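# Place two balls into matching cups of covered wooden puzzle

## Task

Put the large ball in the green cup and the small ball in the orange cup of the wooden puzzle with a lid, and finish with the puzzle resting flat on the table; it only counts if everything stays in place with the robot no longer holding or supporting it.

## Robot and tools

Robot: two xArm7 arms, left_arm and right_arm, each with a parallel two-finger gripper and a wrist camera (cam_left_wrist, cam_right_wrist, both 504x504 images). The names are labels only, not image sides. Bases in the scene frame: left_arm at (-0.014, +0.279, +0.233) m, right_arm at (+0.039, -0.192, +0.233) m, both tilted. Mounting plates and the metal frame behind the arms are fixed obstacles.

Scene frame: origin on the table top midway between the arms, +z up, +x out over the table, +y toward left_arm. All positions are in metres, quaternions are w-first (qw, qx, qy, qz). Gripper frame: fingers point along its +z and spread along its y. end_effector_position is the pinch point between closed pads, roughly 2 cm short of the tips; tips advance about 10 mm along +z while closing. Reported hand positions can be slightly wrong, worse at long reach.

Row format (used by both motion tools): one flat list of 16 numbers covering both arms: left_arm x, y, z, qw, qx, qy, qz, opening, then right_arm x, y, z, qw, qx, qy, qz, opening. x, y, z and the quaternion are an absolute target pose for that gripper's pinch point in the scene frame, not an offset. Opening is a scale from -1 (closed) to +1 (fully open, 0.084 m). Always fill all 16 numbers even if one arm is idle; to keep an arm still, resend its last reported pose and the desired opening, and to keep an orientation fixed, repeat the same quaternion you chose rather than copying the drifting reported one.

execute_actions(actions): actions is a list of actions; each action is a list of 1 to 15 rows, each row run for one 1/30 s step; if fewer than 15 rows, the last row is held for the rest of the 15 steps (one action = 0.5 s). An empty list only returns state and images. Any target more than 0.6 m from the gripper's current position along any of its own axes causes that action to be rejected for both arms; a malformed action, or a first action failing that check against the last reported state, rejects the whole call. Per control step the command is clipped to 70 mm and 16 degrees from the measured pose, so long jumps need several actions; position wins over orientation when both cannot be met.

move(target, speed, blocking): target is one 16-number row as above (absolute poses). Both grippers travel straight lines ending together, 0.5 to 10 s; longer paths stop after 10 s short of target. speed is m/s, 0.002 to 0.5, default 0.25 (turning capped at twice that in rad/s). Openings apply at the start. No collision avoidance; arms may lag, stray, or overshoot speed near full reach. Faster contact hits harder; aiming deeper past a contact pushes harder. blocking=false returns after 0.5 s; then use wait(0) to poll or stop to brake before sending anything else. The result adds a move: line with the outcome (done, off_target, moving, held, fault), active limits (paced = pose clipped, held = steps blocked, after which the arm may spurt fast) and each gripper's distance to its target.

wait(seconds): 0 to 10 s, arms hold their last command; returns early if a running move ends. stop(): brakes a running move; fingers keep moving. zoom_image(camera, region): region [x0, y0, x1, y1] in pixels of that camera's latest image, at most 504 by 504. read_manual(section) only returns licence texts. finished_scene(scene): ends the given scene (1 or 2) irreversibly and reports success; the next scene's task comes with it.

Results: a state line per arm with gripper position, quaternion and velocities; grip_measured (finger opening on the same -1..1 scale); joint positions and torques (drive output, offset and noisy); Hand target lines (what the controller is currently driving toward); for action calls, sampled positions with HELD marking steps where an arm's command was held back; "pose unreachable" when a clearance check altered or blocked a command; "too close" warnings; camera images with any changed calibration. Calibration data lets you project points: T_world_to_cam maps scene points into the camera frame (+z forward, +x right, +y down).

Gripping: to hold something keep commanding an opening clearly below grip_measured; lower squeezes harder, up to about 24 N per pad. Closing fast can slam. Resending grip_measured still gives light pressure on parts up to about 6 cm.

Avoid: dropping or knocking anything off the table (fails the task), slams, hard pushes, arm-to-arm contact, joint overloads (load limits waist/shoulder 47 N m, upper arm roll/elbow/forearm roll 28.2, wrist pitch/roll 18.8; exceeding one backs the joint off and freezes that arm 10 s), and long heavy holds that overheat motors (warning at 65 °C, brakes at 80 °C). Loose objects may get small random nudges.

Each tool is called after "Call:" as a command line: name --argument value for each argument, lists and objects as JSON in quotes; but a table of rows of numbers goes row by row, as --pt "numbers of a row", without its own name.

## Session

Call:
execute_actions --actions '[]'

Scene clock: 0.00 s.
left_arm: end_effector_position=(+0.0196, +0.7657, +0.1462) grip_measured=+1.00 end_effector_quat_wxyz=(-0.400, -0.088, +0.832, +0.374) end_effector_velocity=(-0.000, +0.000, +0.000) end_effector_angular_velocity=(+0.001, -0.000, +0.001) | right_arm: end_effector_position=(+0.4807, -0.5724, +0.3390) grip_measured=+1.00 end_effector_quat_wxyz=(-0.183, +0.544, +0.759, +0.308) end_effector_velocity=(+0.000, +0.000, -0.000) end_effector_angular_velocity=(+0.000, -0.000, +0.001)
Joint positions: left_arm=[ 2.702 -0.973 -1.696  0.512 -1.942 -0.64  -1.211  0.084] | right_arm=[ 0.019 -0.287 -0.147  1.267 -0.175  1.367 -2.154  0.084]
Joint velocities: left_arm=[ 0.     0.001  0.001 -0.     0.     0.    -0.    -0.   ] | right_arm=[ 0.     0.001 -0.     0.    -0.    -0.    -0.001 -0.   ]
Joint torques (N m, as the arm reports them, + toward a larger angle): no reading
Hand target (left_arm): +0.020, +0.766, +0.146; -0.400, -0.088, +0.832, +0.374
Hand target (right_arm): +0.481, -0.572, +0.339; -0.183, +0.544, +0.759, +0.308
camera_calibration (this result's frames):
cam_left_wrist: T_world_to_cam=[[0.159093, 0.701102, 0.695087, -0.612176], [0.653435, 0.452998, -0.606478, -0.200253], [-0.740076, 0.550681, -0.386056, -0.223731], [0, 0, 0, 1]] pos_world=[0.0626675, 0.643116, 0.217694]
cam_right_wrist: T_world_to_cam=[[0.934214, 0.239378, 0.264467, -0.364189], [0.353421, -0.72163, -0.595268, -0.317097], [0.0483528, 0.649576, -0.758757, 0.739902], [0, 0, 0, 1]] pos_world=[0.416523, -0.622271, 0.468964]

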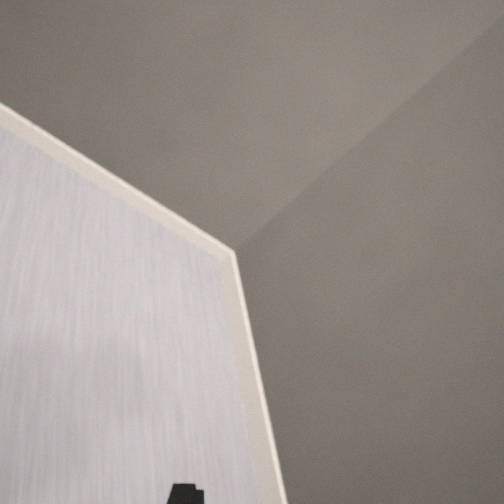

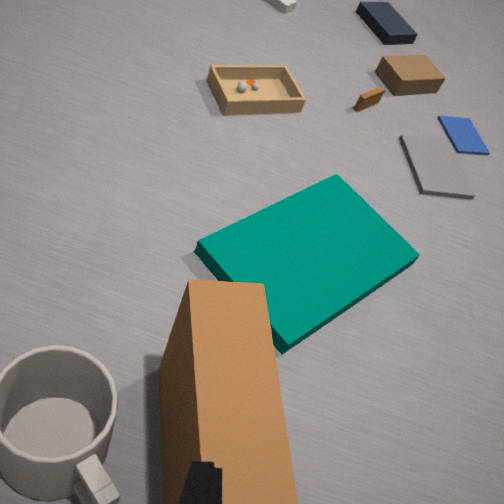

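Call:
move --target '[0.0196,0.7657,0.1462,-0.4,-0.088,0.832,0.374,1, 0.4,-0.25,0.33,0,0.948,0.317,0,1]' --speed 0.45

Call:
move --target '[0.0196,0.7657,0.1462,-0.4,-0.088,0.832,0.374,1, 0.345,-0.008,0.12,0,0.948,0.317,0,1]' --speed 0.4

Scene clock: 11.67 s.
left_arm: end_effector_position=(+0.0196, +0.7657, +0.1462) grip_measured=+1.00 end_effector_quat_wxyz=(-0.400, -0.088, +0.832, +0.374) end_effector_velocity=(+0.000, -0.000, -0.000) end_effector_angular_velocity=(+0.000, -0.001, +0.000) | right_arm: end_effector_position=(+0.4005, -0.2518, +0.3302) grip_measured=+1.00 end_effector_quat_wxyz=(+0.002, +0.949, +0.316, +0.001) end_effector_velocity=(-0.000, +0.001, +0.000) end_effector_angular_velocity=(-0.006, +0.004, +0.001)
Joint positions: left_arm=[ 2.701 -0.972 -1.695  0.512 -1.942 -0.639 -1.21   0.084] | right_arm=[-0.165  0.128  0.898  0.784 -0.848  1.413  0.486  0.084]
Joint velocities: left_arm=[-0.     0.    -0.     0.    -0.     0.    -0.001  0.   ] | right_arm=[ 0.005  0.012 -0.001  0.006 -0.003  0.012  0.007 -0.   ]
Joint torques (N m, as the arm reports them, + toward a larger angle): left_arm=[-9.58  4.65  4.88 -5.63 -1.57 -1.28  0.73] | right_arm=[10.24 -9.06 12.62 10.11  0.23 -1.64 -0.44]
Hand target (left_arm): +0.020, +0.766, +0.146; -0.400, -0.088, +0.832, +0.374
Hand target (right_arm): +0.400, -0.252, +0.330; +0.002, +0.949, +0.316, +0.001
Off the commanded pose (left_arm): 0.000 m, 0 deg.
Off the commanded pose (right_arm): 0.002 m, 0 deg.
move: done
camera_calibration (this result's frames):
cam_left_wrist: T_world_to_cam=[[0.15849, 0.701745, 0.694575, -0.612541], [0.65379, 0.452564, -0.606419, -0.19995], [-0.739891, 0.550218, -0.387067, -0.223266], [0, 0, 0, 1]] pos_world=[0.0626145, 0.643183, 0.217784]
cam_right_wrist: T_world_to_cam=[[0.610202, -0.792147, -0.0125495, -0.402193], [-0.791962, -0.61033, 0.0171374, 0.221899], [-0.0212346, -0.000518546, -0.999774, 0.472664], [0, 0, 0, 1]] pos_world=[0.431191, -0.182919, 0.463707]

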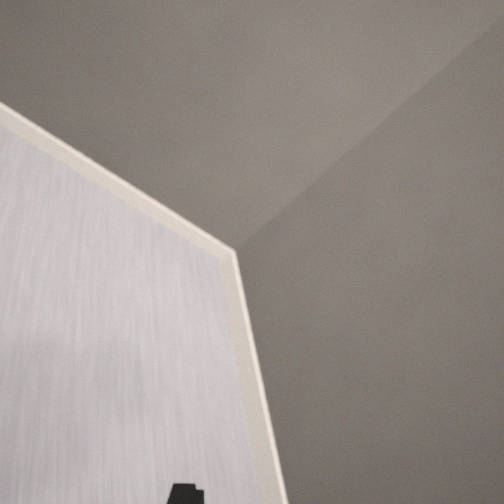

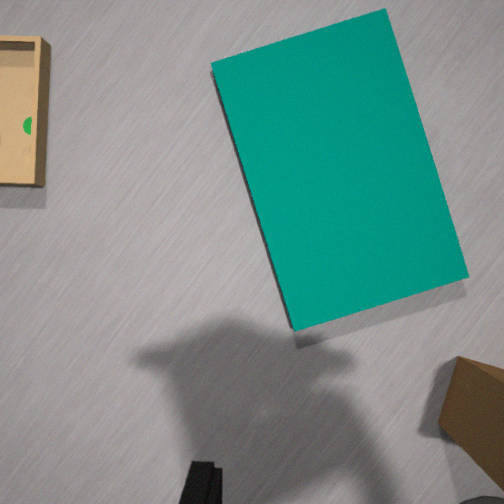

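Scene clock: 13.13 s.
left_arm: end_effector_position=(+0.0196, +0.7657, +0.1462) grip_measured=+1.00 end_effector_quat_wxyz=(-0.400, -0.088, +0.832, +0.374) end_effector_velocity=(-0.000, +0.000, +0.000) end_effector_angular_velocity=(+0.001, -0.000, +0.000) | right_arm: end_effector_position=(+0.3455, -0.0079, +0.1211) grip_measured=+1.00 end_effector_quat_wxyz=(-0.001, +0.949, +0.317, +0.001) end_effector_velocity=(-0.003, +0.000, -0.003) end_effector_angular_velocity=(-0.005, +0.004, +0.006)
Joint positions: left_arm=[ 2.701 -0.972 -1.695  0.512 -1.942 -0.639 -1.21   0.084] | right_arm=[ 0.121  1.157  0.478  1.069 -1.481  1.332  1.137  0.084]
Joint velocities: left_arm=[-0.001 -0.     0.002 -0.    -0.     0.     0.     0.   ] | right_arm=[ 0.001  0.008 -0.005  0.002 -0.001  0.001 -0.002  0.   ]
Joint torques (N m, as the arm reports them, + toward a larger angle): left_arm=[-9.44  4.66  4.88 -5.71 -1.5  -1.29  0.72] | right_arm=[ 14.13 -10.98  17.62   2.48   0.23  -1.83  -0.36]
Hand target (left_arm): +0.020, +0.766, +0.146; -0.400, -0.088, +0.832, +0.374
Hand target (right_arm): +0.345, -0.008, +0.121; -0.001, +0.948, +0.317, +0.001
Off the commanded pose (left_arm): 0.000 m, 0 deg.
Off the commanded pose (right_arm): 0.001 m, 0 deg.
move: done; limits=paced
camera_calibration (this result's frames):
cam_left_wrist: T_world_to_cam=[[0.158487, 0.701744, 0.694577, -0.612542], [0.653788, 0.452568, -0.606418, -0.199953], [-0.739894, 0.550216, -0.387065, -0.223264], [0, 0, 0, 1]] pos_world=[0.0626156, 0.643183, 0.217785]
cam_right_wrist: T_world_to_cam=[[0.611474, -0.791053, -0.0183032, -0.177811], [-0.790936, -0.611723, 0.0146616, 0.330742], [-0.0227946, 0.0055115, -0.999725, 0.26314], [0, 0, 0, 1]] pos_world=[0.376321, 0.0602147, 0.254964]

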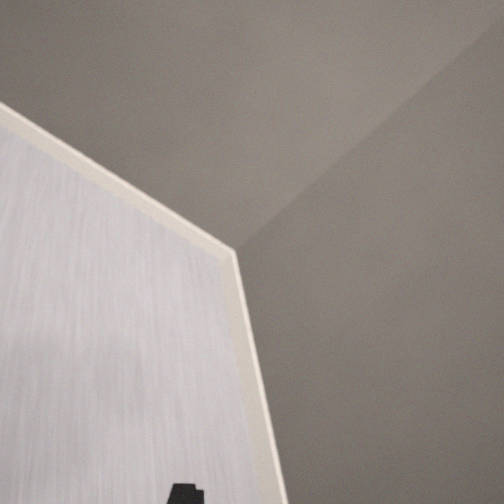

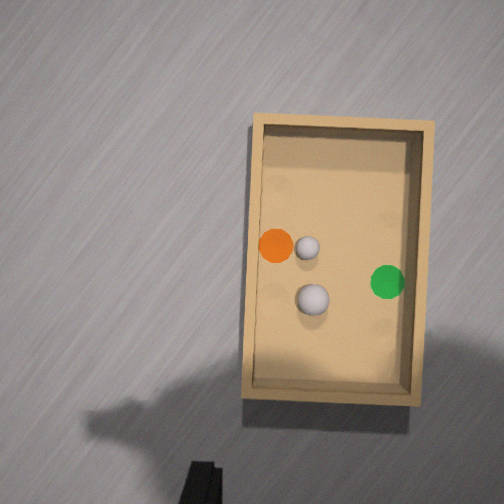

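Call:
zoom_image --camera "cam_right_wrist" --region '[190,105,490,410]'

Region (190, 105, 490, 410) of cam_right_wrist's 504x504 image, scaled by 1.652, with more detail than that image has; it fills the left 496 columns of this view, and the rest is white.

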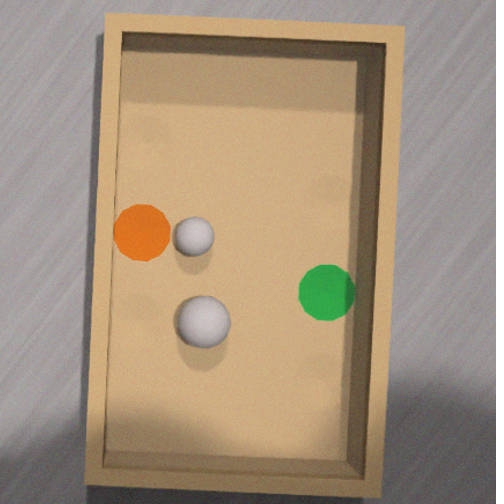

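Call:
move --target '[0.0196,0.7657,0.1462,-0.4,-0.088,0.832,0.374,1, 0.3608,0.0115,0.045,0,0.953,0.302,0,1]'

Scene clock: 27.37 s.
left_arm: end_effector_position=(+0.0196, +0.7657, +0.1462) grip_measured=+1.00 end_effector_quat_wxyz=(-0.400, -0.088, +0.832, +0.374) end_effector_velocity=(+0.000, +0.000, -0.000) end_effector_angular_velocity=(+0.000, -0.001, -0.001) | right_arm: end_effector_position=(+0.3608, +0.0119, +0.0457) grip_measured=+1.00 end_effector_quat_wxyz=(-0.001, +0.953, +0.302, +0.000) end_effector_velocity=(-0.001, -0.003, -0.006) end_effector_angular_velocity=(-0.010, +0.005, -0.001)
Joint positions: left_arm=[ 2.701 -0.972 -1.695  0.512 -1.942 -0.639 -1.21   0.084] | right_arm=[ 0.094  1.313  0.362  1.22  -1.603  1.257  1.146  0.084]
Joint velocities: left_arm=[-0.    -0.001 -0.001  0.     0.     0.    -0.001  0.   ] | right_arm=[-0.004  0.004 -0.009  0.003 -0.001  0.001 -0.    -0.   ]
Joint torques (N m, as the arm reports them, + toward a larger angle): left_arm=[-9.52  4.68  4.74 -5.73 -1.55 -1.31  0.72] | right_arm=[ 14.65 -10.65  17.56   0.96   0.2   -1.74  -0.29]
Hand target (left_arm): +0.020, +0.766, +0.146; -0.400, -0.088, +0.832, +0.374
Hand target (right_arm): +0.361, +0.012, +0.045; -0.000, +0.953, +0.302, -0.000
Off the commanded pose (left_arm): 0.000 m, 0 deg.
Off the commanded pose (right_arm): 0.001 m, 0 deg.
move: done
camera_calibration (this result's frames):
cam_left_wrist: T_world_to_cam=[[0.158488, 0.701744, 0.694577, -0.612542], [0.653788, 0.452569, -0.606418, -0.199953], [-0.739894, 0.550216, -0.387065, -0.223264], [0, 0, 0, 1]] pos_world=[0.0626156, 0.643183, 0.217785]
cam_right_wrist: T_world_to_cam=[[0.586783, -0.809557, -0.0174365, -0.163755], [-0.809371, -0.58703, 0.0177151, 0.362282], [-0.0245771, 0.00371768, -0.999691, 0.188631], [0, 0, 0, 1]] pos_world=[0.393946, 0.0793999, 0.1793]

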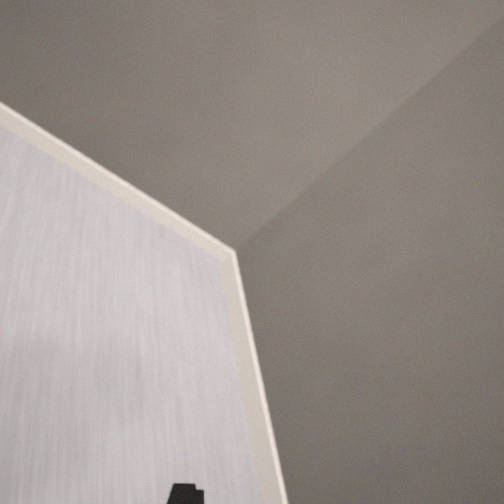

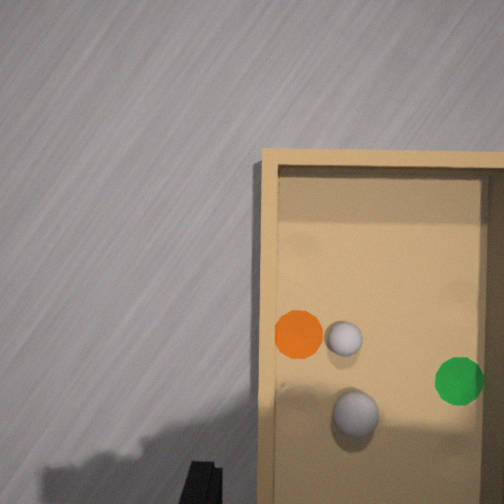

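Call:
move --target '[0.0196,0.7657,0.1462,-0.4,-0.088,0.832,0.374,1, 0.3608,0.0115,0.021,0,0.953,0.302,0,0.75]' --speed 0.05

Scene clock: 34.60 s.
left_arm: end_effector_position=(+0.0196, +0.7657, +0.1462) grip_measured=+1.00 end_effector_quat_wxyz=(-0.400, -0.088, +0.832, +0.374) end_effector_velocity=(-0.000, -0.000, +0.000) end_effector_angular_velocity=(-0.001, +0.002, -0.000) | right_arm: end_effector_position=(+0.3608, +0.0117, +0.0213) grip_measured=+0.75 end_effector_quat_wxyz=(-0.000, +0.953, +0.302, +0.000) end_effector_velocity=(+0.001, +0.002, +0.001) end_effector_angular_velocity=(+0.005, -0.003, -0.000)
Joint positions: left_arm=[ 2.701 -0.972 -1.695  0.512 -1.942 -0.639 -1.21   0.084] | right_arm=[ 0.076  1.347  0.326  1.246 -1.643  1.229  1.148  0.075]
Joint velocities: left_arm=[ 0.001 -0.    -0.001 -0.001 -0.     0.     0.     0.   ] | right_arm=[ 0.001  0.001  0.003  0.002 -0.002 -0.002  0.    -0.   ]
Joint torques (N m, as the arm reports them, + toward a larger angle): left_arm=[-9.52  4.59  4.91 -5.77 -1.52 -1.37  0.74] | right_arm=[ 14.41 -10.62  17.49   0.73   0.27  -1.6   -0.26]
Hand target (left_arm): +0.020, +0.766, +0.146; -0.400, -0.088, +0.832, +0.374
Hand target (right_arm): +0.361, +0.012, +0.021; -0.000, +0.953, +0.302, -0.000
Off the commanded pose (left_arm): 0.000 m, 0 deg.
Off the commanded pose (right_arm): 0.000 m, 0 deg.
move: done
camera_calibration (this result's frames):
cam_left_wrist: T_world_to_cam=[[0.158487, 0.701744, 0.694577, -0.612542], [0.653788, 0.452569, -0.606418, -0.199953], [-0.739894, 0.550216, -0.387065, -0.223264], [0, 0, 0, 1]] pos_world=[0.0626156, 0.643183, 0.217785]
cam_right_wrist: T_world_to_cam=[[0.586775, -0.809574, -0.0168807, -0.164378], [-0.809377, -0.58701, 0.0181119, 0.362579], [-0.0245721, 0.00303524, -0.999693, 0.164244], [0, 0, 0, 1]] pos_world=[0.393952, 0.0792636, 0.154852]

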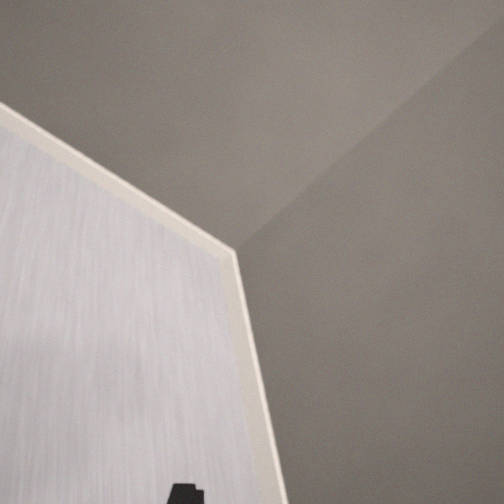

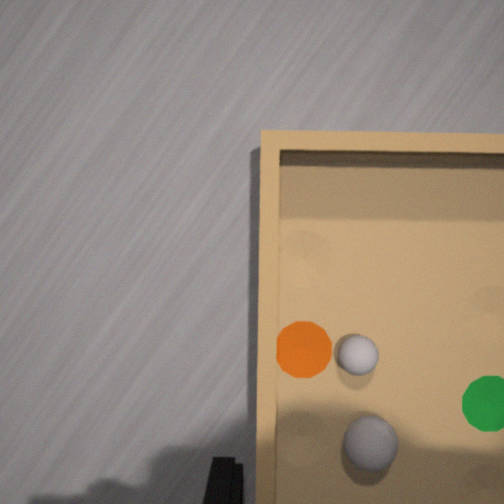

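Call:
execute_actions --actions '[[[0.0196,0.7657,0.1462,-0.4,-0.088,0.832,0.374,1, 0.3608,0.0115,0.021,0,0.953,0.302,0,0.7],[0.0196,0.7657,0.1462,-0.4,-0.088,0.832,0.374,1, 0.3608,0.0115,0.021,0,0.953,0.302,0,0.68],[0.0196,0.7657,0.1462,-0.4,-0.088,0.832,0.374,1, 0.3608,0.0115,0.021,0,0.953,0.302,0,0.66],[0.0196,0.7657,0.1462,-0.4,-0.088,0.832,0.374,1, 0.3608,0.0115,0.021,0,0.953,0.302,0,0.645],[0.0196,0.7657,0.1462,-0.4,-0.088,0.832,0.374,1, 0.3608,0.0115,0.021,0,0.953,0.302,0,0.63],[0.0196,0.7657,0.1462,-0.4,-0.088,0.832,0.374,1, 0.3608,0.0115,0.021,0,0.953,0.302,0,0.615],[0.0196,0.7657,0.1462,-0.4,-0.088,0.832,0.374,1, 0.3608,0.0115,0.021,0,0.953,0.302,0,0.6],[0.0196,0.7657,0.1462,-0.4,-0.088,0.832,0.374,1, 0.3608,0.0115,0.021,0,0.953,0.302,0,0.585],[0.0196,0.7657,0.1462,-0.4,-0.088,0.832,0.374,1, 0.3608,0.0115,0.021,0,0.953,0.302,0,0.57],[0.0196,0.7657,0.1462,-0.4,-0.088,0.832,0.374,1, 0.3608,0.0115,0.021,0,0.953,0.302,0,0.55],[0.0196,0.7657,0.1462,-0.4,-0.088,0.832,0.374,1, 0.3608,0.0115,0.021,0,0.953,0.302,0,0.5],[0.0196,0.7657,0.1462,-0.4,-0.088,0.832,0.374,1, 0.3608,0.0115,0.021,0,0.953,0.302,0,0.4],[0.0196,0.7657,0.1462,-0.4,-0.088,0.832,0.374,1, 0.3608,0.0115,0.021,0,0.953,0.302,0,0.1]]]'

Call:
move --target '[0.0196,0.7657,0.1462,-0.4,-0.088,0.832,0.374,1, 0.3608,0.0115,0.026,0,0.953,0.302,0,0.1]' --speed 0.01

Call:
wait --seconds 1

Scene clock: 51.03 s.
left_arm: end_effector_position=(+0.0196, +0.7657, +0.1462) grip_measured=+1.00 end_effector_quat_wxyz=(-0.400, -0.088, +0.832, +0.374) end_effector_velocity=(-0.000, +0.000, +0.000) end_effector_angular_velocity=(+0.003, -0.001, +0.002) | right_arm: end_effector_position=(+0.3608, +0.0116, +0.0211) grip_measured=+0.57 end_effector_quat_wxyz=(-0.000, +0.953, +0.302, +0.000) end_effector_velocity=(+0.001, -0.000, +0.000) end_effector_angular_velocity=(+0.000, -0.000, -0.002)
Joint positions: left_arm=[ 2.701 -0.972 -1.695  0.512 -1.942 -0.639 -1.21   0.084] | right_arm=[ 0.076  1.347  0.326  1.246 -1.643  1.229  1.148  0.068]
Joint velocities: left_arm=[ 0.001 -0.     0.001  0.    -0.     0.    -0.002  0.   ] | right_arm=[-0.001 -0.001  0.    -0.    -0.     0.     0.001  0.   ]
Joint torques (N m, as the arm reports them, + toward a larger angle): left_arm=[-9.37  4.72  4.82 -5.76 -1.49 -1.31  0.69] | right_arm=[ 14.51 -10.64  17.21   0.66   0.17  -1.72  -0.32]
Hand target (left_arm): +0.020, +0.766, +0.146; -0.400, -0.088, +0.832, +0.374
Hand target (right_arm): +0.361, +0.012, +0.021; -0.000, +0.953, +0.302, -0.000
Off the commanded pose (left_arm): 0.000 m, 0 deg.
Off the commanded pose (right_arm): 0.000 m, 0 deg.
Step readings (end_effector_position):
0: left_arm (+0.0196, +0.7657, +0.1462) | right_arm (+0.3608, +0.0116, +0.0210)
1: left_arm (+0.0196, +0.7657, +0.1462) | right_arm (+0.3608, +0.0116, +0.0210)
2: left_arm (+0.0196, +0.7657, +0.1462) | right_arm (+0.3608, +0.0115, +0.0210)
4: left_arm (+0.0196, +0.7657, +0.1462) | right_arm (+0.3608, +0.0115, +0.0210)
8: left_arm (+0.0196, +0.7657, +0.1462) | right_arm (+0.3608, +0.0115, +0.0210)
15: end_effector_position above
camera_calibration (this result's frames):
cam_left_wrist: T_world_to_cam=[[0.158487, 0.701744, 0.694577, -0.612542], [0.653788, 0.452569, -0.606418, -0.199953], [-0.739894, 0.550216, -0.387065, -0.223264], [0, 0, 0, 1]] pos_world=[0.0626156, 0.643183, 0.217785]
cam_right_wrist: T_world_to_cam=[[0.586823, -0.809545, -0.0166215, -0.164496], [-0.809344, -0.587052, 0.0182465, 0.362492], [-0.024529, 0.00274507, -0.999695, 0.164031], [0, 0, 0, 1]] pos_world=[0.393934, 0.0791842, 0.154632]

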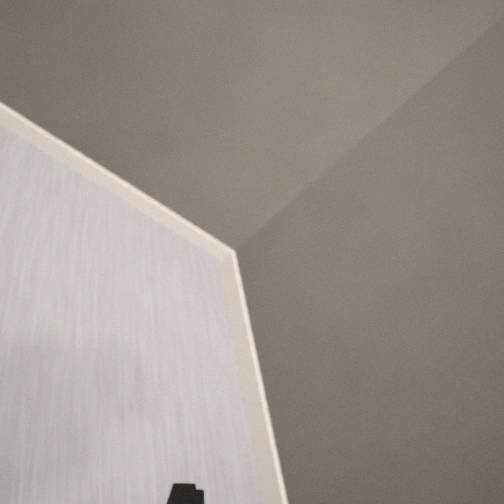

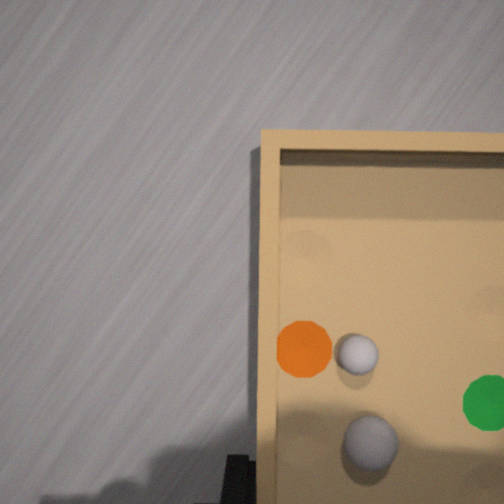

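Scene clock: 51.73 s.
left_arm: end_effector_position=(+0.0196, +0.7657, +0.1462) grip_measured=+1.00 end_effector_quat_wxyz=(-0.400, -0.088, +0.832, +0.374) end_effector_velocity=(+0.001, +0.000, -0.000) end_effector_angular_velocity=(+0.000, -0.001, -0.001) | right_arm: end_effector_position=(+0.3608, +0.0115, +0.0260) grip_measured=+0.57 end_effector_quat_wxyz=(-0.000, +0.953, +0.302, +0.000) end_effector_velocity=(+0.000, -0.002, -0.001) end_effector_angular_velocity=(-0.004, +0.001, -0.001)
Joint positions: left_arm=[ 2.701 -0.972 -1.695  0.512 -1.942 -0.639 -1.21   0.084] | right_arm=[ 0.08   1.34   0.333  1.24  -1.635  1.235  1.147  0.068]
Joint velocities: left_arm=[-0.    -0.     0.     0.002  0.    -0.     0.001  0.   ] | right_arm=[-0.    -0.002 -0.003 -0.001  0.001  0.001 -0.     0.   ]
Joint torques (N m, as the arm reports them, + toward a larger angle): left_arm=[-9.58  4.78  4.95 -5.68 -1.52 -1.28  0.8 ] | right_arm=[ 14.81 -10.88  17.71   0.73   0.05  -1.76  -0.29]
Hand target (left_arm): +0.020, +0.766, +0.146; -0.400, -0.088, +0.832, +0.374
Hand target (right_arm): +0.361, +0.011, +0.026; +0.000, +0.953, +0.302, +0.000
Off the commanded pose (left_arm): 0.000 m, 0 deg.
Off the commanded pose (right_arm): 0.000 m, 0 deg.
move: done
camera_calibration (this result's frames):
cam_left_wrist: T_world_to_cam=[[0.158488, 0.701744, 0.694577, -0.612542], [0.653788, 0.452569, -0.606418, -0.199953], [-0.739894, 0.550216, -0.387065, -0.223264], [0, 0, 0, 1]] pos_world=[0.0626156, 0.643183, 0.217785]
cam_right_wrist: T_world_to_cam=[[0.586789, -0.809571, -0.0165195, -0.164464], [-0.809368, -0.587016, 0.0183338, 0.362382], [-0.0245397, 0.00261222, -0.999695, 0.168911], [0, 0, 0, 1]] pos_world=[0.393951, 0.0791373, 0.159499]

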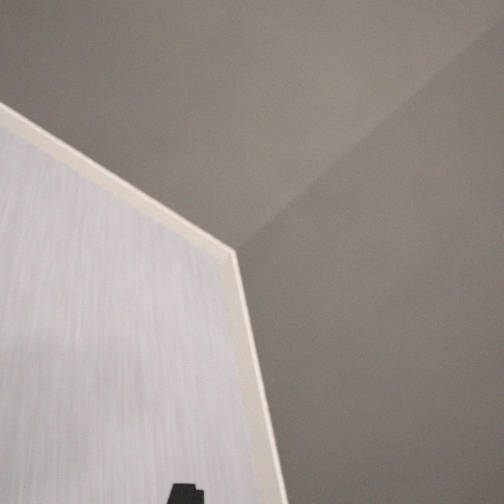

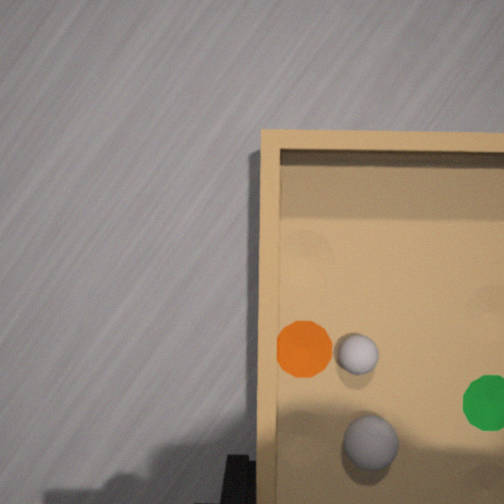

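Scene clock: 52.73 s.
left_arm: end_effector_position=(+0.0196, +0.7657, +0.1462) grip_measured=+1.00 end_effector_quat_wxyz=(-0.400, -0.088, +0.832, +0.374) end_effector_velocity=(-0.000, +0.000, +0.000) end_effector_angular_velocity=(+0.001, +0.000, +0.001) | right_arm: end_effector_position=(+0.3608, +0.0115, +0.0260) grip_measured=+0.57 end_effector_quat_wxyz=(+0.000, +0.953, +0.302, +0.000) end_effector_velocity=(+0.000, +0.000, +0.000) end_effector_angular_velocity=(+0.001, -0.000, -0.000)
Joint positions: left_arm=[ 2.701 -0.972 -1.695  0.512 -1.942 -0.639 -1.21   0.084] | right_arm=[ 0.08   1.34   0.333  1.24  -1.635  1.235  1.147  0.068]
Joint velocities: left_arm=[ 0.     0.     0.001 -0.     0.    -0.    -0.001  0.   ] | right_arm=[-0.    -0.     0.001  0.     0.    -0.     0.    -0.   ]
Joint torques (N m, as the arm reports them, + toward a larger angle): left_arm=[-9.65  4.55  4.77 -5.78 -1.48 -1.27  0.74] | right_arm=[ 14.77 -10.76  17.88   0.62   0.18  -1.86  -0.45]
Hand target (left_arm): +0.020, +0.766, +0.146; -0.400, -0.088, +0.832, +0.374
Hand target (right_arm): +0.361, +0.011, +0.026; +0.000, +0.953, +0.302, +0.000
Off the commanded pose (left_arm): 0.000 m, 0 deg.
Off the commanded pose (right_arm): 0.000 m, 0 deg.
wait: 1.00 s; at rest by 0.17 s
camera_calibration (this result's frames):
cam_left_wrist: T_world_to_cam=[[0.158488, 0.701744, 0.694577, -0.612542], [0.653788, 0.452569, -0.606418, -0.199953], [-0.739894, 0.550216, -0.387065, -0.223264], [0, 0, 0, 1]] pos_world=[0.0626156, 0.643183, 0.217785]
cam_right_wrist: T_world_to_cam=[[0.586792, -0.80957, -0.0165018, -0.164471], [-0.809365, -0.587018, 0.0183923, 0.362356], [-0.0245767, 0.00256353, -0.999695, 0.168948], [0, 0, 0, 1]] pos_world=[0.39394, 0.0791258, 0.159517]

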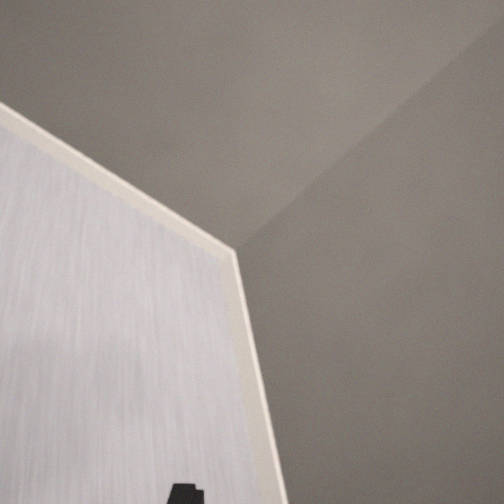

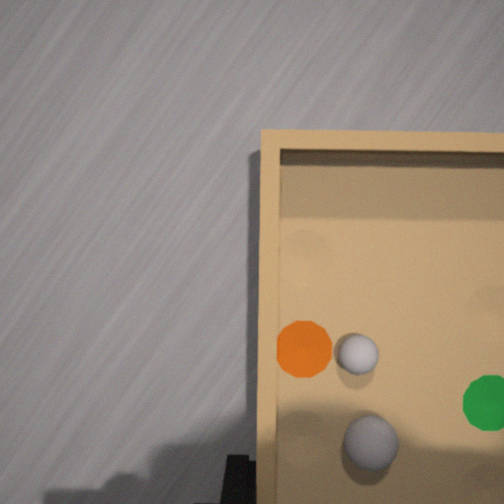

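Call:
execute_actions --actions '[[[0.0196,0.7657,0.1462,-0.4,-0.088,0.832,0.374,1, 0.3608,0.0115,0.026,0.0099,0.953,0.302,-0.0013,0.1],[0.0196,0.7657,0.1462,-0.4,-0.088,0.832,0.374,1, 0.3608,0.0115,0.026,0.0099,0.953,0.302,-0.0013,0.1],[0.0196,0.7657,0.1462,-0.4,-0.088,0.832,0.374,1, 0.3608,0.0115,0.026,0.0099,0.953,0.302,-0.0013,0.1],[0.0196,0.7657,0.1462,-0.4,-0.088,0.832,0.374,1, 0.3608,0.0115,0.026,0.0099,0.953,0.302,-0.0013,0.1],[0.0196,0.7657,0.1462,-0.4,-0.088,0.832,0.374,1, 0.3608,0.0115,0.026,0.0099,0.953,0.302,-0.0013,0.1],[0.0196,0.7657,0.1462,-0.4,-0.088,0.832,0.374,1, 0.3608,0.0115,0.026,0.0099,0.953,0.302,-0.0013,0.1],[0.0196,0.7657,0.1462,-0.4,-0.088,0.832,0.374,1, 0.3608,0.0115,0.026,0.0099,0.953,0.302,-0.0013,0.1],[0.0196,0.7657,0.1462,-0.4,-0.088,0.832,0.374,1, 0.3608,0.0115,0.026,0.0099,0.953,0.302,-0.0013,0.1],[0.0196,0.7657,0.1462,-0.4,-0.088,0.832,0.374,1, 0.3608,0.0115,0.026,-0.0099,0.953,0.302,0.0013,0.1],[0.0196,0.7657,0.1462,-0.4,-0.088,0.832,0.374,1, 0.3608,0.0115,0.026,-0.0099,0.953,0.302,0.0013,0.1],[0.0196,0.7657,0.1462,-0.4,-0.088,0.832,0.374,1, 0.3608,0.0115,0.026,-0.0099,0.953,0.302,0.0013,0.1],[0.0196,0.7657,0.1462,-0.4,-0.088,0.832,0.374,1, 0.3608,0.0115,0.026,-0.0099,0.953,0.302,0.0013,0.1],[0.0196,0.7657,0.1462,-0.4,-0.088,0.832,0.374,1, 0.3608,0.0115,0.026,-0.0099,0.953,0.302,0.0013,0.1],[0.0196,0.7657,0.1462,-0.4,-0.088,0.832,0.374,1, 0.3608,0.0115,0.026,0,0.953,0.302,0,0.1]]]'

Call:
wait --seconds 2

Scene clock: 63.67 s.
left_arm: end_effector_position=(+0.0196, +0.7657, +0.1462) grip_measured=+1.00 end_effector_quat_wxyz=(-0.400, -0.088, +0.832, +0.374) end_effector_velocity=(-0.000, -0.000, -0.000) end_effector_angular_velocity=(-0.000, +0.000, +0.001) | right_arm: end_effector_position=(+0.3617, +0.0101, +0.0251) grip_measured=+0.57 end_effector_quat_wxyz=(-0.005, +0.954, +0.301, +0.000) end_effector_velocity=(+0.007, -0.008, -0.008) end_effector_angular_velocity=(-0.124, -0.021, -0.015)
Joint positions: left_arm=[ 2.701 -0.972 -1.695  0.512 -1.942 -0.639 -1.21   0.084] | right_arm=[ 0.07   1.332  0.332  1.233 -1.641  1.224  1.146  0.068]
Joint velocities: left_arm=[ 0.001  0.    -0.001 -0.    -0.    -0.    -0.     0.   ] | right_arm=[ 0.069  0.053 -0.023  0.076  0.045  0.104  0.012  0.   ]
Joint torques (N m, as the arm reports them, + toward a larger angle): left_arm=[-9.51  4.82  4.92 -5.72 -1.55 -1.37  0.76] | right_arm=[17.1  -9.76 19.74  0.17 -0.04 -2.15 -0.41]
Hand target (left_arm): +0.020, +0.766, +0.146; -0.400, -0.088, +0.832, +0.374
Hand target (right_arm): +0.361, +0.011, +0.026; -0.000, +0.953, +0.302, +0.000
Off the commanded pose (left_arm): 0.000 m, 0 deg.
Off the commanded pose (right_arm): 0.002 m, 1 deg.
Step readings (end_effector_position):
0: left_arm (+0.0196, +0.7657, +0.1462) | right_arm (+0.3608, +0.0115, +0.0260)
1: left_arm (+0.0196, +0.7657, +0.1462) | right_arm (+0.3608, +0.0114, +0.0260)
2: left_arm (+0.0196, +0.7657, +0.1462) | right_arm (+0.3610, +0.0111, +0.0258)
4: left_arm (+0.0196, +0.7657, +0.1462) | right_arm (+0.3610, +0.0113, +0.0259)
8: left_arm (+0.0196, +0.7657, +0.1462) | right_arm (+0.3605, +0.0118, +0.0263)
15: end_effector_position above
camera_calibration (this result's frames):
cam_left_wrist: T_world_to_cam=[[0.158487, 0.701744, 0.694577, -0.612542], [0.653788, 0.452569, -0.606418, -0.199953], [-0.739894, 0.550216, -0.387065, -0.223264], [0, 0, 0, 1]] pos_world=[0.0626156, 0.643183, 0.217785]
cam_right_wrist: T_world_to_cam=[[0.584635, -0.810884, -0.0258581, -0.165124], [-0.810845, -0.585076, 0.0146963, 0.362886], [-0.0270459, 0.0123749, -0.999558, 0.168844], [0, 0, 0, 1]] pos_world=[0.395348, 0.0763298, 0.159167]

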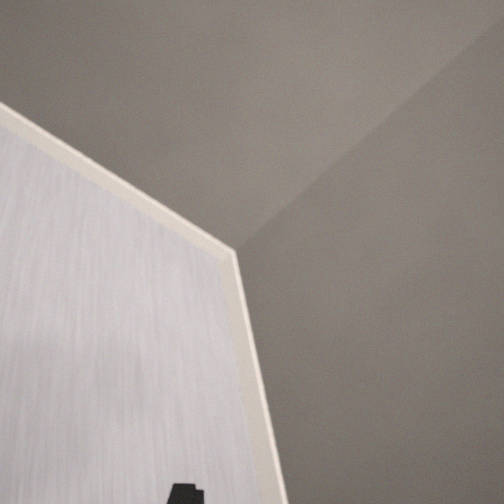

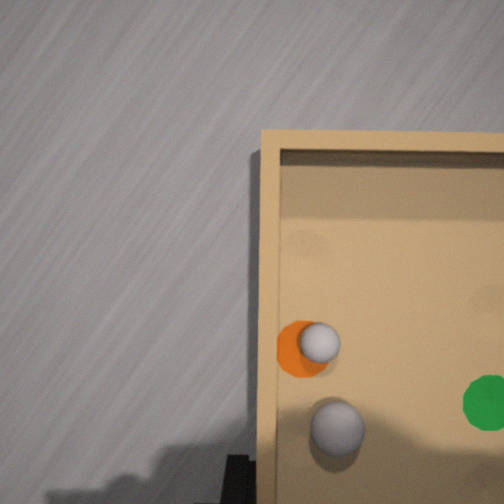

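Scene clock: 65.67 s.
left_arm: end_effector_position=(+0.0196, +0.7657, +0.1462) grip_measured=+1.00 end_effector_quat_wxyz=(-0.400, -0.088, +0.832, +0.374) end_effector_velocity=(-0.000, +0.000, +0.000) end_effector_angular_velocity=(+0.000, +0.001, +0.001) | right_arm: end_effector_position=(+0.3608, +0.0115, +0.0260) grip_measured=+0.57 end_effector_quat_wxyz=(-0.000, +0.953, +0.302, +0.000) end_effector_velocity=(+0.001, -0.001, +0.000) end_effector_angular_velocity=(-0.000, -0.002, -0.002)
Joint positions: left_arm=[ 2.701 -0.972 -1.695  0.512 -1.942 -0.639 -1.21   0.084] | right_arm=[ 0.08   1.34   0.333  1.24  -1.635  1.235  1.148  0.068]
Joint velocities: left_arm=[ 0.001 -0.     0.    -0.    -0.     0.     0.     0.   ] | right_arm=[ 0.    -0.003 -0.    -0.    -0.    -0.     0.001 -0.   ]
Joint torques (N m, as the arm reports them, + toward a larger angle): left_arm=[-9.59  4.67  4.84 -5.7  -1.55 -1.3   0.78] | right_arm=[ 14.91 -10.8   17.74   0.67   0.3   -1.66  -0.33]
Hand target (left_arm): +0.020, +0.766, +0.146; -0.400, -0.088, +0.832, +0.374
Hand target (right_arm): +0.361, +0.011, +0.026; -0.000, +0.953, +0.302, +0.000
Off the commanded pose (left_arm): 0.000 m, 0 deg.
Off the commanded pose (right_arm): 0.000 m, 0 deg.
wait: 2.00 s; at rest by 0.23 s
camera_calibration (this result's frames):
cam_left_wrist: T_world_to_cam=[[0.158488, 0.701744, 0.694577, -0.612542], [0.653788, 0.452569, -0.606418, -0.199953], [-0.739894, 0.550216, -0.387065, -0.223264], [0, 0, 0, 1]] pos_world=[0.0626156, 0.643183, 0.217785]
cam_right_wrist: T_world_to_cam=[[0.586797, -0.809562, -0.0166752, -0.164461], [-0.809363, -0.587027, 0.0181974, 0.362331], [-0.0245207, 0.00281809, -0.999695, 0.168942], [0, 0, 0, 1]] pos_world=[0.393905, 0.0790806, 0.159554]

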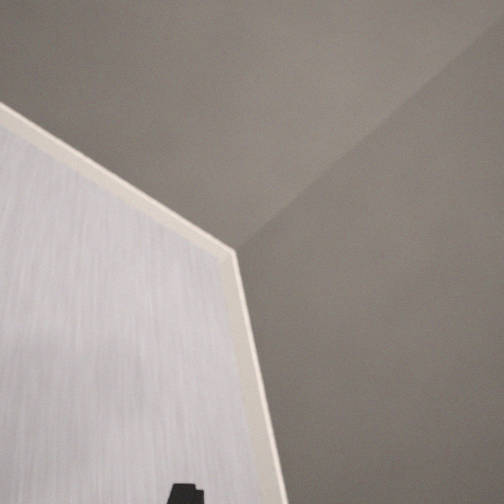

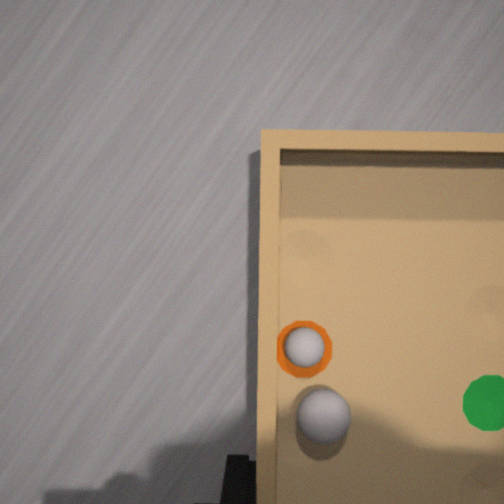

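Call:
move --target '[0.0196,0.7657,0.1462,-0.4,-0.088,0.832,0.374,1, 0.3608,0.0115,0.026,-0.0188,0.953,0.302,-0.0068,0.1]' --speed 0.04

Call:
wait --seconds 2.5

Scene clock: 70.43 s.
left_arm: end_effector_position=(+0.0196, +0.7657, +0.1462) grip_measured=+1.00 end_effector_quat_wxyz=(-0.400, -0.088, +0.832, +0.374) end_effector_velocity=(-0.000, -0.000, -0.000) end_effector_angular_velocity=(-0.000, -0.001, +0.000) | right_arm: end_effector_position=(+0.3608, +0.0115, +0.0260) grip_measured=+0.57 end_effector_quat_wxyz=(-0.019, +0.953, +0.302, -0.007) end_effector_velocity=(-0.001, +0.002, +0.002) end_effector_angular_velocity=(+0.008, +0.002, +0.005)
Joint positions: left_arm=[ 2.701 -0.972 -1.695  0.512 -1.942 -0.639 -1.21   0.084] | right_arm=[ 0.052  1.326  0.34   1.231 -1.631  1.206  1.127  0.068]
Joint velocities: left_arm=[ 0.     0.001 -0.001 -0.     0.     0.    -0.001  0.   ] | right_arm=[-0.002 -0.001  0.003 -0.003  0.001 -0.005 -0.005 -0.   ]
Joint torques (N m, as the arm reports them, + toward a larger angle): left_arm=[-9.6   4.47  4.89 -5.71 -1.55 -1.34  0.78] | right_arm=[ 15.06 -10.54  17.91   0.49   0.17  -1.85  -0.31]
Hand target (left_arm): +0.020, +0.766, +0.146; -0.400, -0.088, +0.832, +0.374
Hand target (right_arm): +0.361, +0.012, +0.026; -0.019, +0.953, +0.302, -0.007
Off the commanded pose (left_arm): 0.000 m, 0 deg.
Off the commanded pose (right_arm): 0.000 m, 0 deg.
move: done
camera_calibration (this result's frames):
cam_left_wrist: T_world_to_cam=[[0.158487, 0.701744, 0.694577, -0.612542], [0.653788, 0.452569, -0.606418, -0.199953], [-0.739894, 0.550216, -0.387065, -0.223263], [0, 0, 0, 1]] pos_world=[0.0626156, 0.643183, 0.217785]
cam_right_wrist: T_world_to_cam=[[0.58583, -0.808494, -0.0560483, -0.163149], [-0.808974, -0.587524, 0.0194204, 0.362192], [-0.048631, 0.0339645, -0.998239, 0.177205], [0, 0, 0, 1]] pos_world=[0.397199, 0.0748731, 0.160715]

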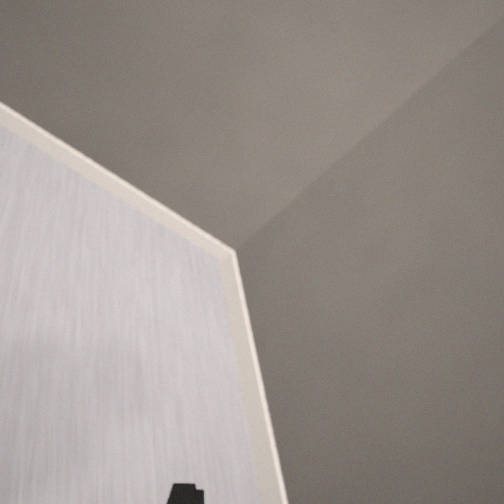

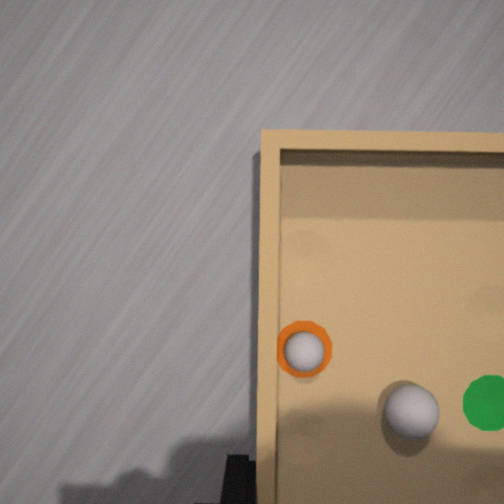

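Scene clock: 72.93 s.
left_arm: end_effector_position=(+0.0196, +0.7657, +0.1462) grip_measured=+1.00 end_effector_quat_wxyz=(-0.400, -0.088, +0.832, +0.374) end_effector_velocity=(+0.000, -0.000, -0.000) end_effector_angular_velocity=(-0.001, -0.000, -0.001) | right_arm: end_effector_position=(+0.3608, +0.0115, +0.0260) grip_measured=+0.57 end_effector_quat_wxyz=(-0.019, +0.953, +0.302, -0.007) end_effector_velocity=(-0.000, -0.000, -0.000) end_effector_angular_velocity=(-0.001, -0.000, -0.001)
Joint positions: left_arm=[ 2.701 -0.972 -1.695  0.512 -1.942 -0.639 -1.21   0.084] | right_arm=[ 0.052  1.326  0.34   1.231 -1.631  1.205  1.127  0.068]
Joint velocities: left_arm=[-0.001  0.    -0.002 -0.001  0.    -0.    -0.001  0.   ] | right_arm=[ 0.     0.    -0.001  0.     0.    -0.     0.001 -0.   ]
Joint torques (N m, as the arm reports them, + toward a larger angle): left_arm=[-9.55  4.66  4.9  -5.57 -1.61 -1.28  0.76] | right_arm=[ 14.9  -10.77  17.77   0.4    0.22  -1.85  -0.28]
Hand target (left_arm): +0.020, +0.766, +0.146; -0.400, -0.088, +0.832, +0.374
Hand target (right_arm): +0.361, +0.012, +0.026; -0.019, +0.953, +0.302, -0.007
Off the commanded pose (left_arm): 0.000 m, 0 deg.
Off the commanded pose (right_arm): 0.000 m, 0 deg.
wait: 2.50 s; at rest by 0.17 s
camera_calibration (this result's frames):
cam_left_wrist: T_world_to_cam=[[0.158487, 0.701744, 0.694577, -0.612542], [0.653788, 0.452569, -0.606418, -0.199953], [-0.739894, 0.550216, -0.387065, -0.223264], [0, 0, 0, 1]] pos_world=[0.0626156, 0.643183, 0.217785]
cam_right_wrist: T_world_to_cam=[[0.585912, -0.808404, -0.0564764, -0.163106], [-0.808901, -0.587626, 0.0193802, 0.362164], [-0.0488541, 0.0343287, -0.998216, 0.177309], [0, 0, 0, 1]] pos_world=[0.397183, 0.0748749, 0.160763]

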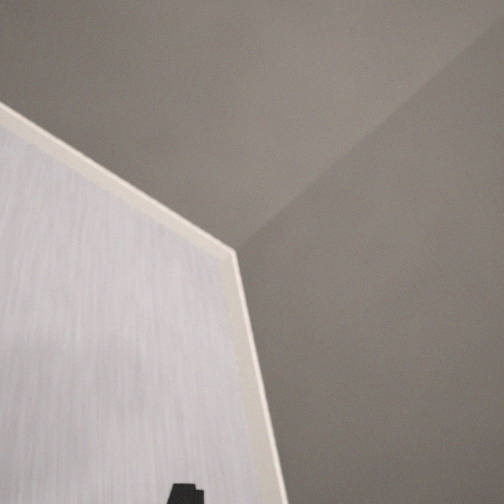

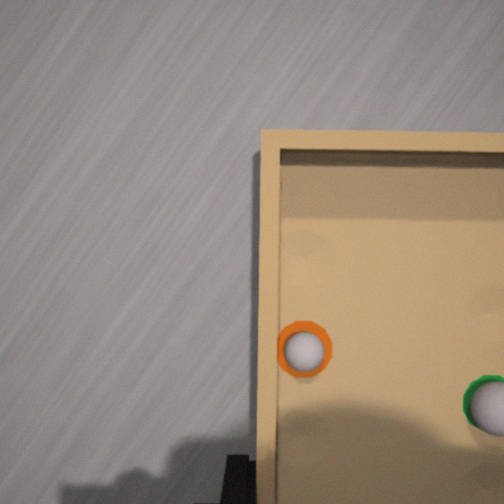

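Call:
move --target '[0.0196,0.7657,0.1462,-0.4,-0.088,0.832,0.374,1, 0.3608,0.0115,0.0211,0,0.953,0.302,0,0.1]' --speed 0.04

Call:
execute_actions --actions '[[[0.0196,0.7657,0.1462,-0.4,-0.088,0.832,0.374,1, 0.3608,0.0115,0.0211,0,0.953,0.302,0,0.9]]]'

Call:
move --target '[0.0196,0.7657,0.1462,-0.4,-0.088,0.832,0.374,1, 0.3608,0.0115,0.09,0,0.953,0.302,0,0.9]'

Scene clock: 78.77 s.
left_arm: end_effector_position=(+0.0196, +0.7657, +0.1462) grip_measured=+1.00 end_effector_quat_wxyz=(-0.400, -0.088, +0.832, +0.374) end_effector_velocity=(-0.000, +0.000, +0.000) end_effector_angular_velocity=(-0.000, +0.001, -0.000) | right_arm: end_effector_position=(+0.3607, +0.0116, +0.0212) grip_measured=+0.57 end_effector_quat_wxyz=(-0.000, +0.953, +0.302, -0.000) end_effector_velocity=(+0.002, -0.000, -0.000) end_effector_angular_velocity=(-0.004, -0.005, -0.004)
Joint positions: left_arm=[ 2.701 -0.972 -1.695  0.512 -1.942 -0.639 -1.21   0.084] | right_arm=[ 0.076  1.347  0.326  1.246 -1.643  1.229  1.147  0.068]
Joint velocities: left_arm=[-0.    -0.     0.001 -0.    -0.    -0.     0.001  0.   ] | right_arm=[ 0.003  0.001 -0.001  0.004 -0.001  0.003  0.004 -0.   ]
Joint torques (N m, as the arm reports them, + toward a larger angle): left_arm=[-9.49  4.66  4.92 -5.72 -1.57 -1.38  0.82] | right_arm=[ 14.68 -10.91  17.71   0.65   0.13  -1.92  -0.36]
Hand target (left_arm): +0.020, +0.766, +0.146; -0.400, -0.088, +0.832, +0.374
Hand target (right_arm): +0.361, +0.012, +0.021; -0.000, +0.953, +0.302, -0.000
Off the commanded pose (left_arm): 0.000 m, 0 deg.
Off the commanded pose (right_arm): 0.000 m, 0 deg.
move: done
camera_calibration (this result's frames):
cam_left_wrist: T_world_to_cam=[[0.158487, 0.701744, 0.694577, -0.612542], [0.653788, 0.452569, -0.606418, -0.199953], [-0.739894, 0.550216, -0.387065, -0.223264], [0, 0, 0, 1]] pos_world=[0.0626156, 0.643183, 0.217785]
cam_right_wrist: T_world_to_cam=[[0.586895, -0.809484, -0.0170281, -0.164472], [-0.80928, -0.587135, 0.0184311, 0.362403], [-0.0249175, 0.00296339, -0.999685, 0.164255], [0, 0, 0, 1]] pos_world=[0.393906, 0.0791551, 0.154723]

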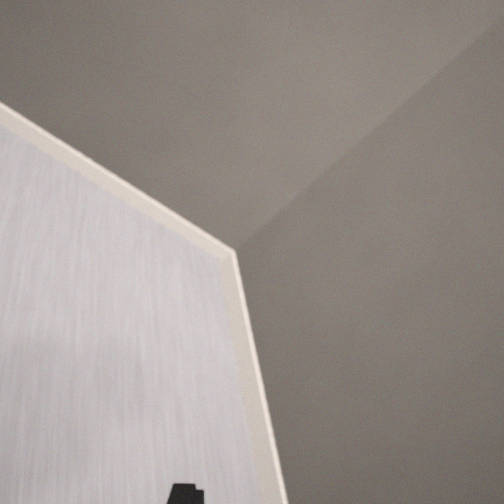

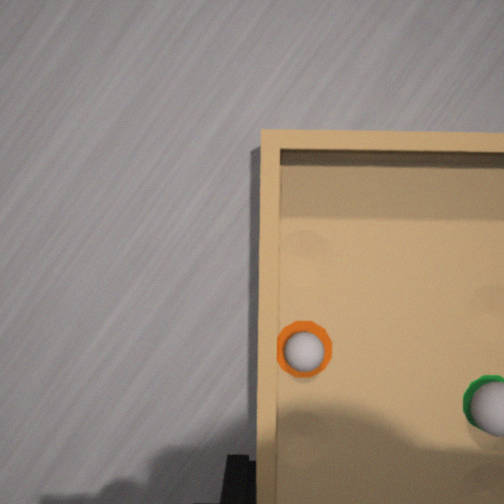

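Scene clock: 79.27 s.
left_arm: end_effector_position=(+0.0196, +0.7657, +0.1462) grip_measured=+1.00 end_effector_quat_wxyz=(-0.400, -0.088, +0.832, +0.374) end_effector_velocity=(+0.000, +0.000, -0.000) end_effector_angular_velocity=(-0.001, +0.000, -0.001) | right_arm: end_effector_position=(+0.3608, +0.0115, +0.0211) grip_measured=+0.90 end_effector_quat_wxyz=(-0.000, +0.953, +0.302, +0.000) end_effector_velocity=(-0.000, +0.001, +0.000) end_effector_angular_velocity=(+0.001, +0.001, -0.001)
Joint positions: left_arm=[ 2.701 -0.972 -1.695  0.512 -1.942 -0.639 -1.21   0.084] | right_arm=[ 0.076  1.347  0.326  1.246 -1.643  1.229  1.148  0.08 ]
Joint velocities: left_arm=[-0.001  0.     0.     0.001  0.     0.     0.002  0.   ] | right_arm=[-0.001  0.001  0.001  0.    -0.     0.     0.001  0.   ]
Joint torques (N m, as the arm reports them, + toward a larger angle): left_arm=[-9.47  4.63  4.94 -5.75 -1.72 -1.28  0.68] | right_arm=[ 14.47 -10.51  17.57   0.78   0.05  -1.69  -0.35]
Hand target (left_arm): +0.020, +0.766, +0.146; -0.400, -0.088, +0.832, +0.374
Hand target (right_arm): +0.361, +0.012, +0.021; +0.000, +0.953, +0.302, -0.000
Off the commanded pose (left_arm): 0.000 m, 0 deg.
Off the commanded pose (right_arm): 0.000 m, 0 deg.
Step readings (end_effector_position):
0: left_arm (+0.0196, +0.7657, +0.1462) | right_arm (+0.3607, +0.0116, +0.0212)
1: left_arm (+0.0196, +0.7657, +0.1462) | right_arm (+0.3608, +0.0116, +0.0212)
2: left_arm (+0.0196, +0.7657, +0.1462) | right_arm (+0.3608, +0.0115, +0.0212)
4: left_arm (+0.0196, +0.7657, +0.1462) | right_arm (+0.3609, +0.0116, +0.0212)
8: left_arm (+0.0196, +0.7657, +0.1462) | right_arm (+0.3609, +0.0116, +0.0212)
15: end_effector_position above
camera_calibration (this result's frames):
cam_left_wrist: T_world_to_cam=[[0.158487, 0.701744, 0.694577, -0.612542], [0.653788, 0.452569, -0.606418, -0.199953], [-0.739894, 0.550216, -0.387065, -0.223264], [0, 0, 0, 1]] pos_world=[0.0626156, 0.643183, 0.217785]
cam_right_wrist: T_world_to_cam=[[0.586772, -0.809583, -0.016543, -0.164534], [-0.809379, -0.586999, 0.0183725, 0.362466], [-0.0245848, 0.00260905, -0.999694, 0.164071], [0, 0, 0, 1]] pos_world=[0.39395, 0.0791353, 0.15464]

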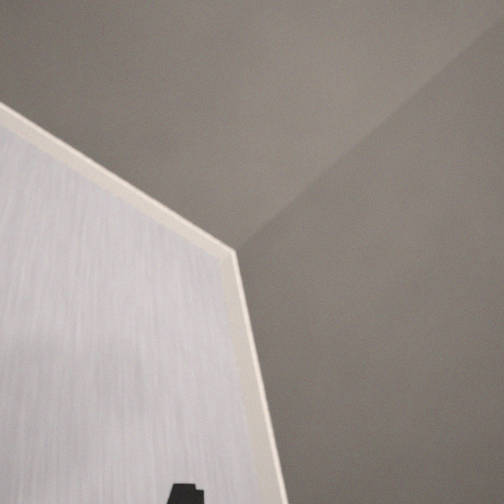

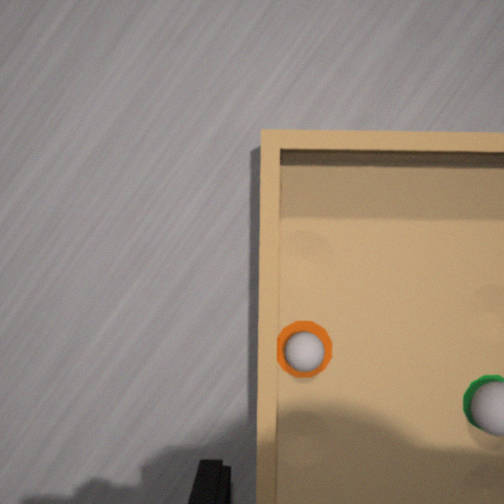

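Scene clock: 80.10 s.
left_arm: end_effector_position=(+0.0196, +0.7657, +0.1462) grip_measured=+1.00 end_effector_quat_wxyz=(-0.400, -0.088, +0.832, +0.374) end_effector_velocity=(-0.001, +0.000, +0.000) end_effector_angular_velocity=(+0.002, +0.000, +0.002) | right_arm: end_effector_position=(+0.3607, +0.0110, +0.0892) grip_measured=+0.90 end_effector_quat_wxyz=(+0.001, +0.953, +0.302, -0.000) end_effector_velocity=(-0.000, +0.004, +0.005) end_effector_angular_velocity=(+0.009, -0.002, +0.003)
Joint positions: left_arm=[ 2.701 -0.972 -1.695  0.512 -1.942 -0.639 -1.21   0.084] | right_arm=[ 0.127  1.254  0.426  1.184 -1.526  1.309  1.14   0.08 ]
Joint velocities: left_arm=[ 0.     0.     0.001 -0.001 -0.     0.    -0.001  0.   ] | right_arm=[ 0.004 -0.001  0.009 -0.     0.003 -0.001 -0.001 -0.   ]
Joint torques (N m, as the arm reports them, + toward a larger angle): left_arm=[-9.45  4.55  4.86 -5.68 -1.55 -1.34  0.71] | right_arm=[ 14.29 -11.23  18.04   1.93   0.26  -1.69  -0.34]
Hand target (left_arm): +0.020, +0.766, +0.146; -0.400, -0.088, +0.832, +0.374
Hand target (right_arm): +0.361, +0.011, +0.090; +0.000, +0.953, +0.302, +0.000
Off the commanded pose (left_arm): 0.000 m, 0 deg.
Off the commanded pose (right_arm): 0.001 m, 0 deg.
move: done
camera_calibration (this result's frames):
cam_left_wrist: T_world_to_cam=[[0.158487, 0.701744, 0.694577, -0.612542], [0.653788, 0.452569, -0.606418, -0.199953], [-0.739894, 0.550216, -0.387065, -0.223264], [0, 0, 0, 1]] pos_world=[0.0626156, 0.643183, 0.217785]
cam_right_wrist: T_world_to_cam=[[0.586781, -0.809596, -0.0155537, -0.163885], [-0.809361, -0.586986, 0.0195516, 0.360693], [-0.0249587, 0.00111602, -0.999688, 0.232237], [0, 0, 0, 1]] pos_world=[0.393892, 0.0787821, 0.222563]

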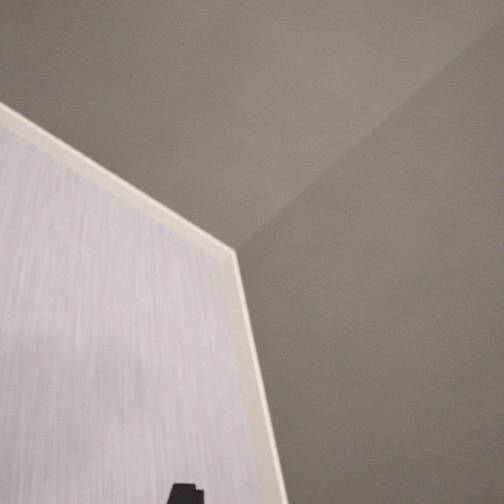

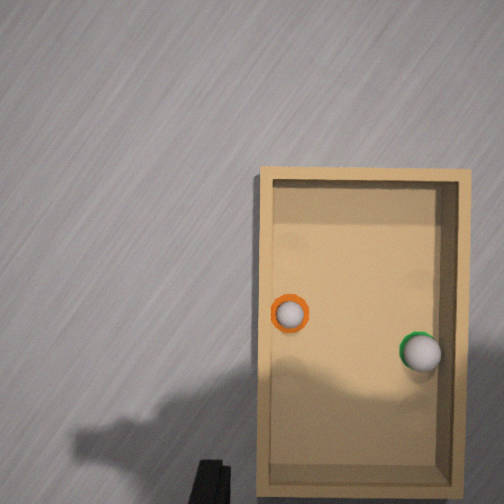

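Call:
finished_scene --scene 2

The scene is finished: the task was done.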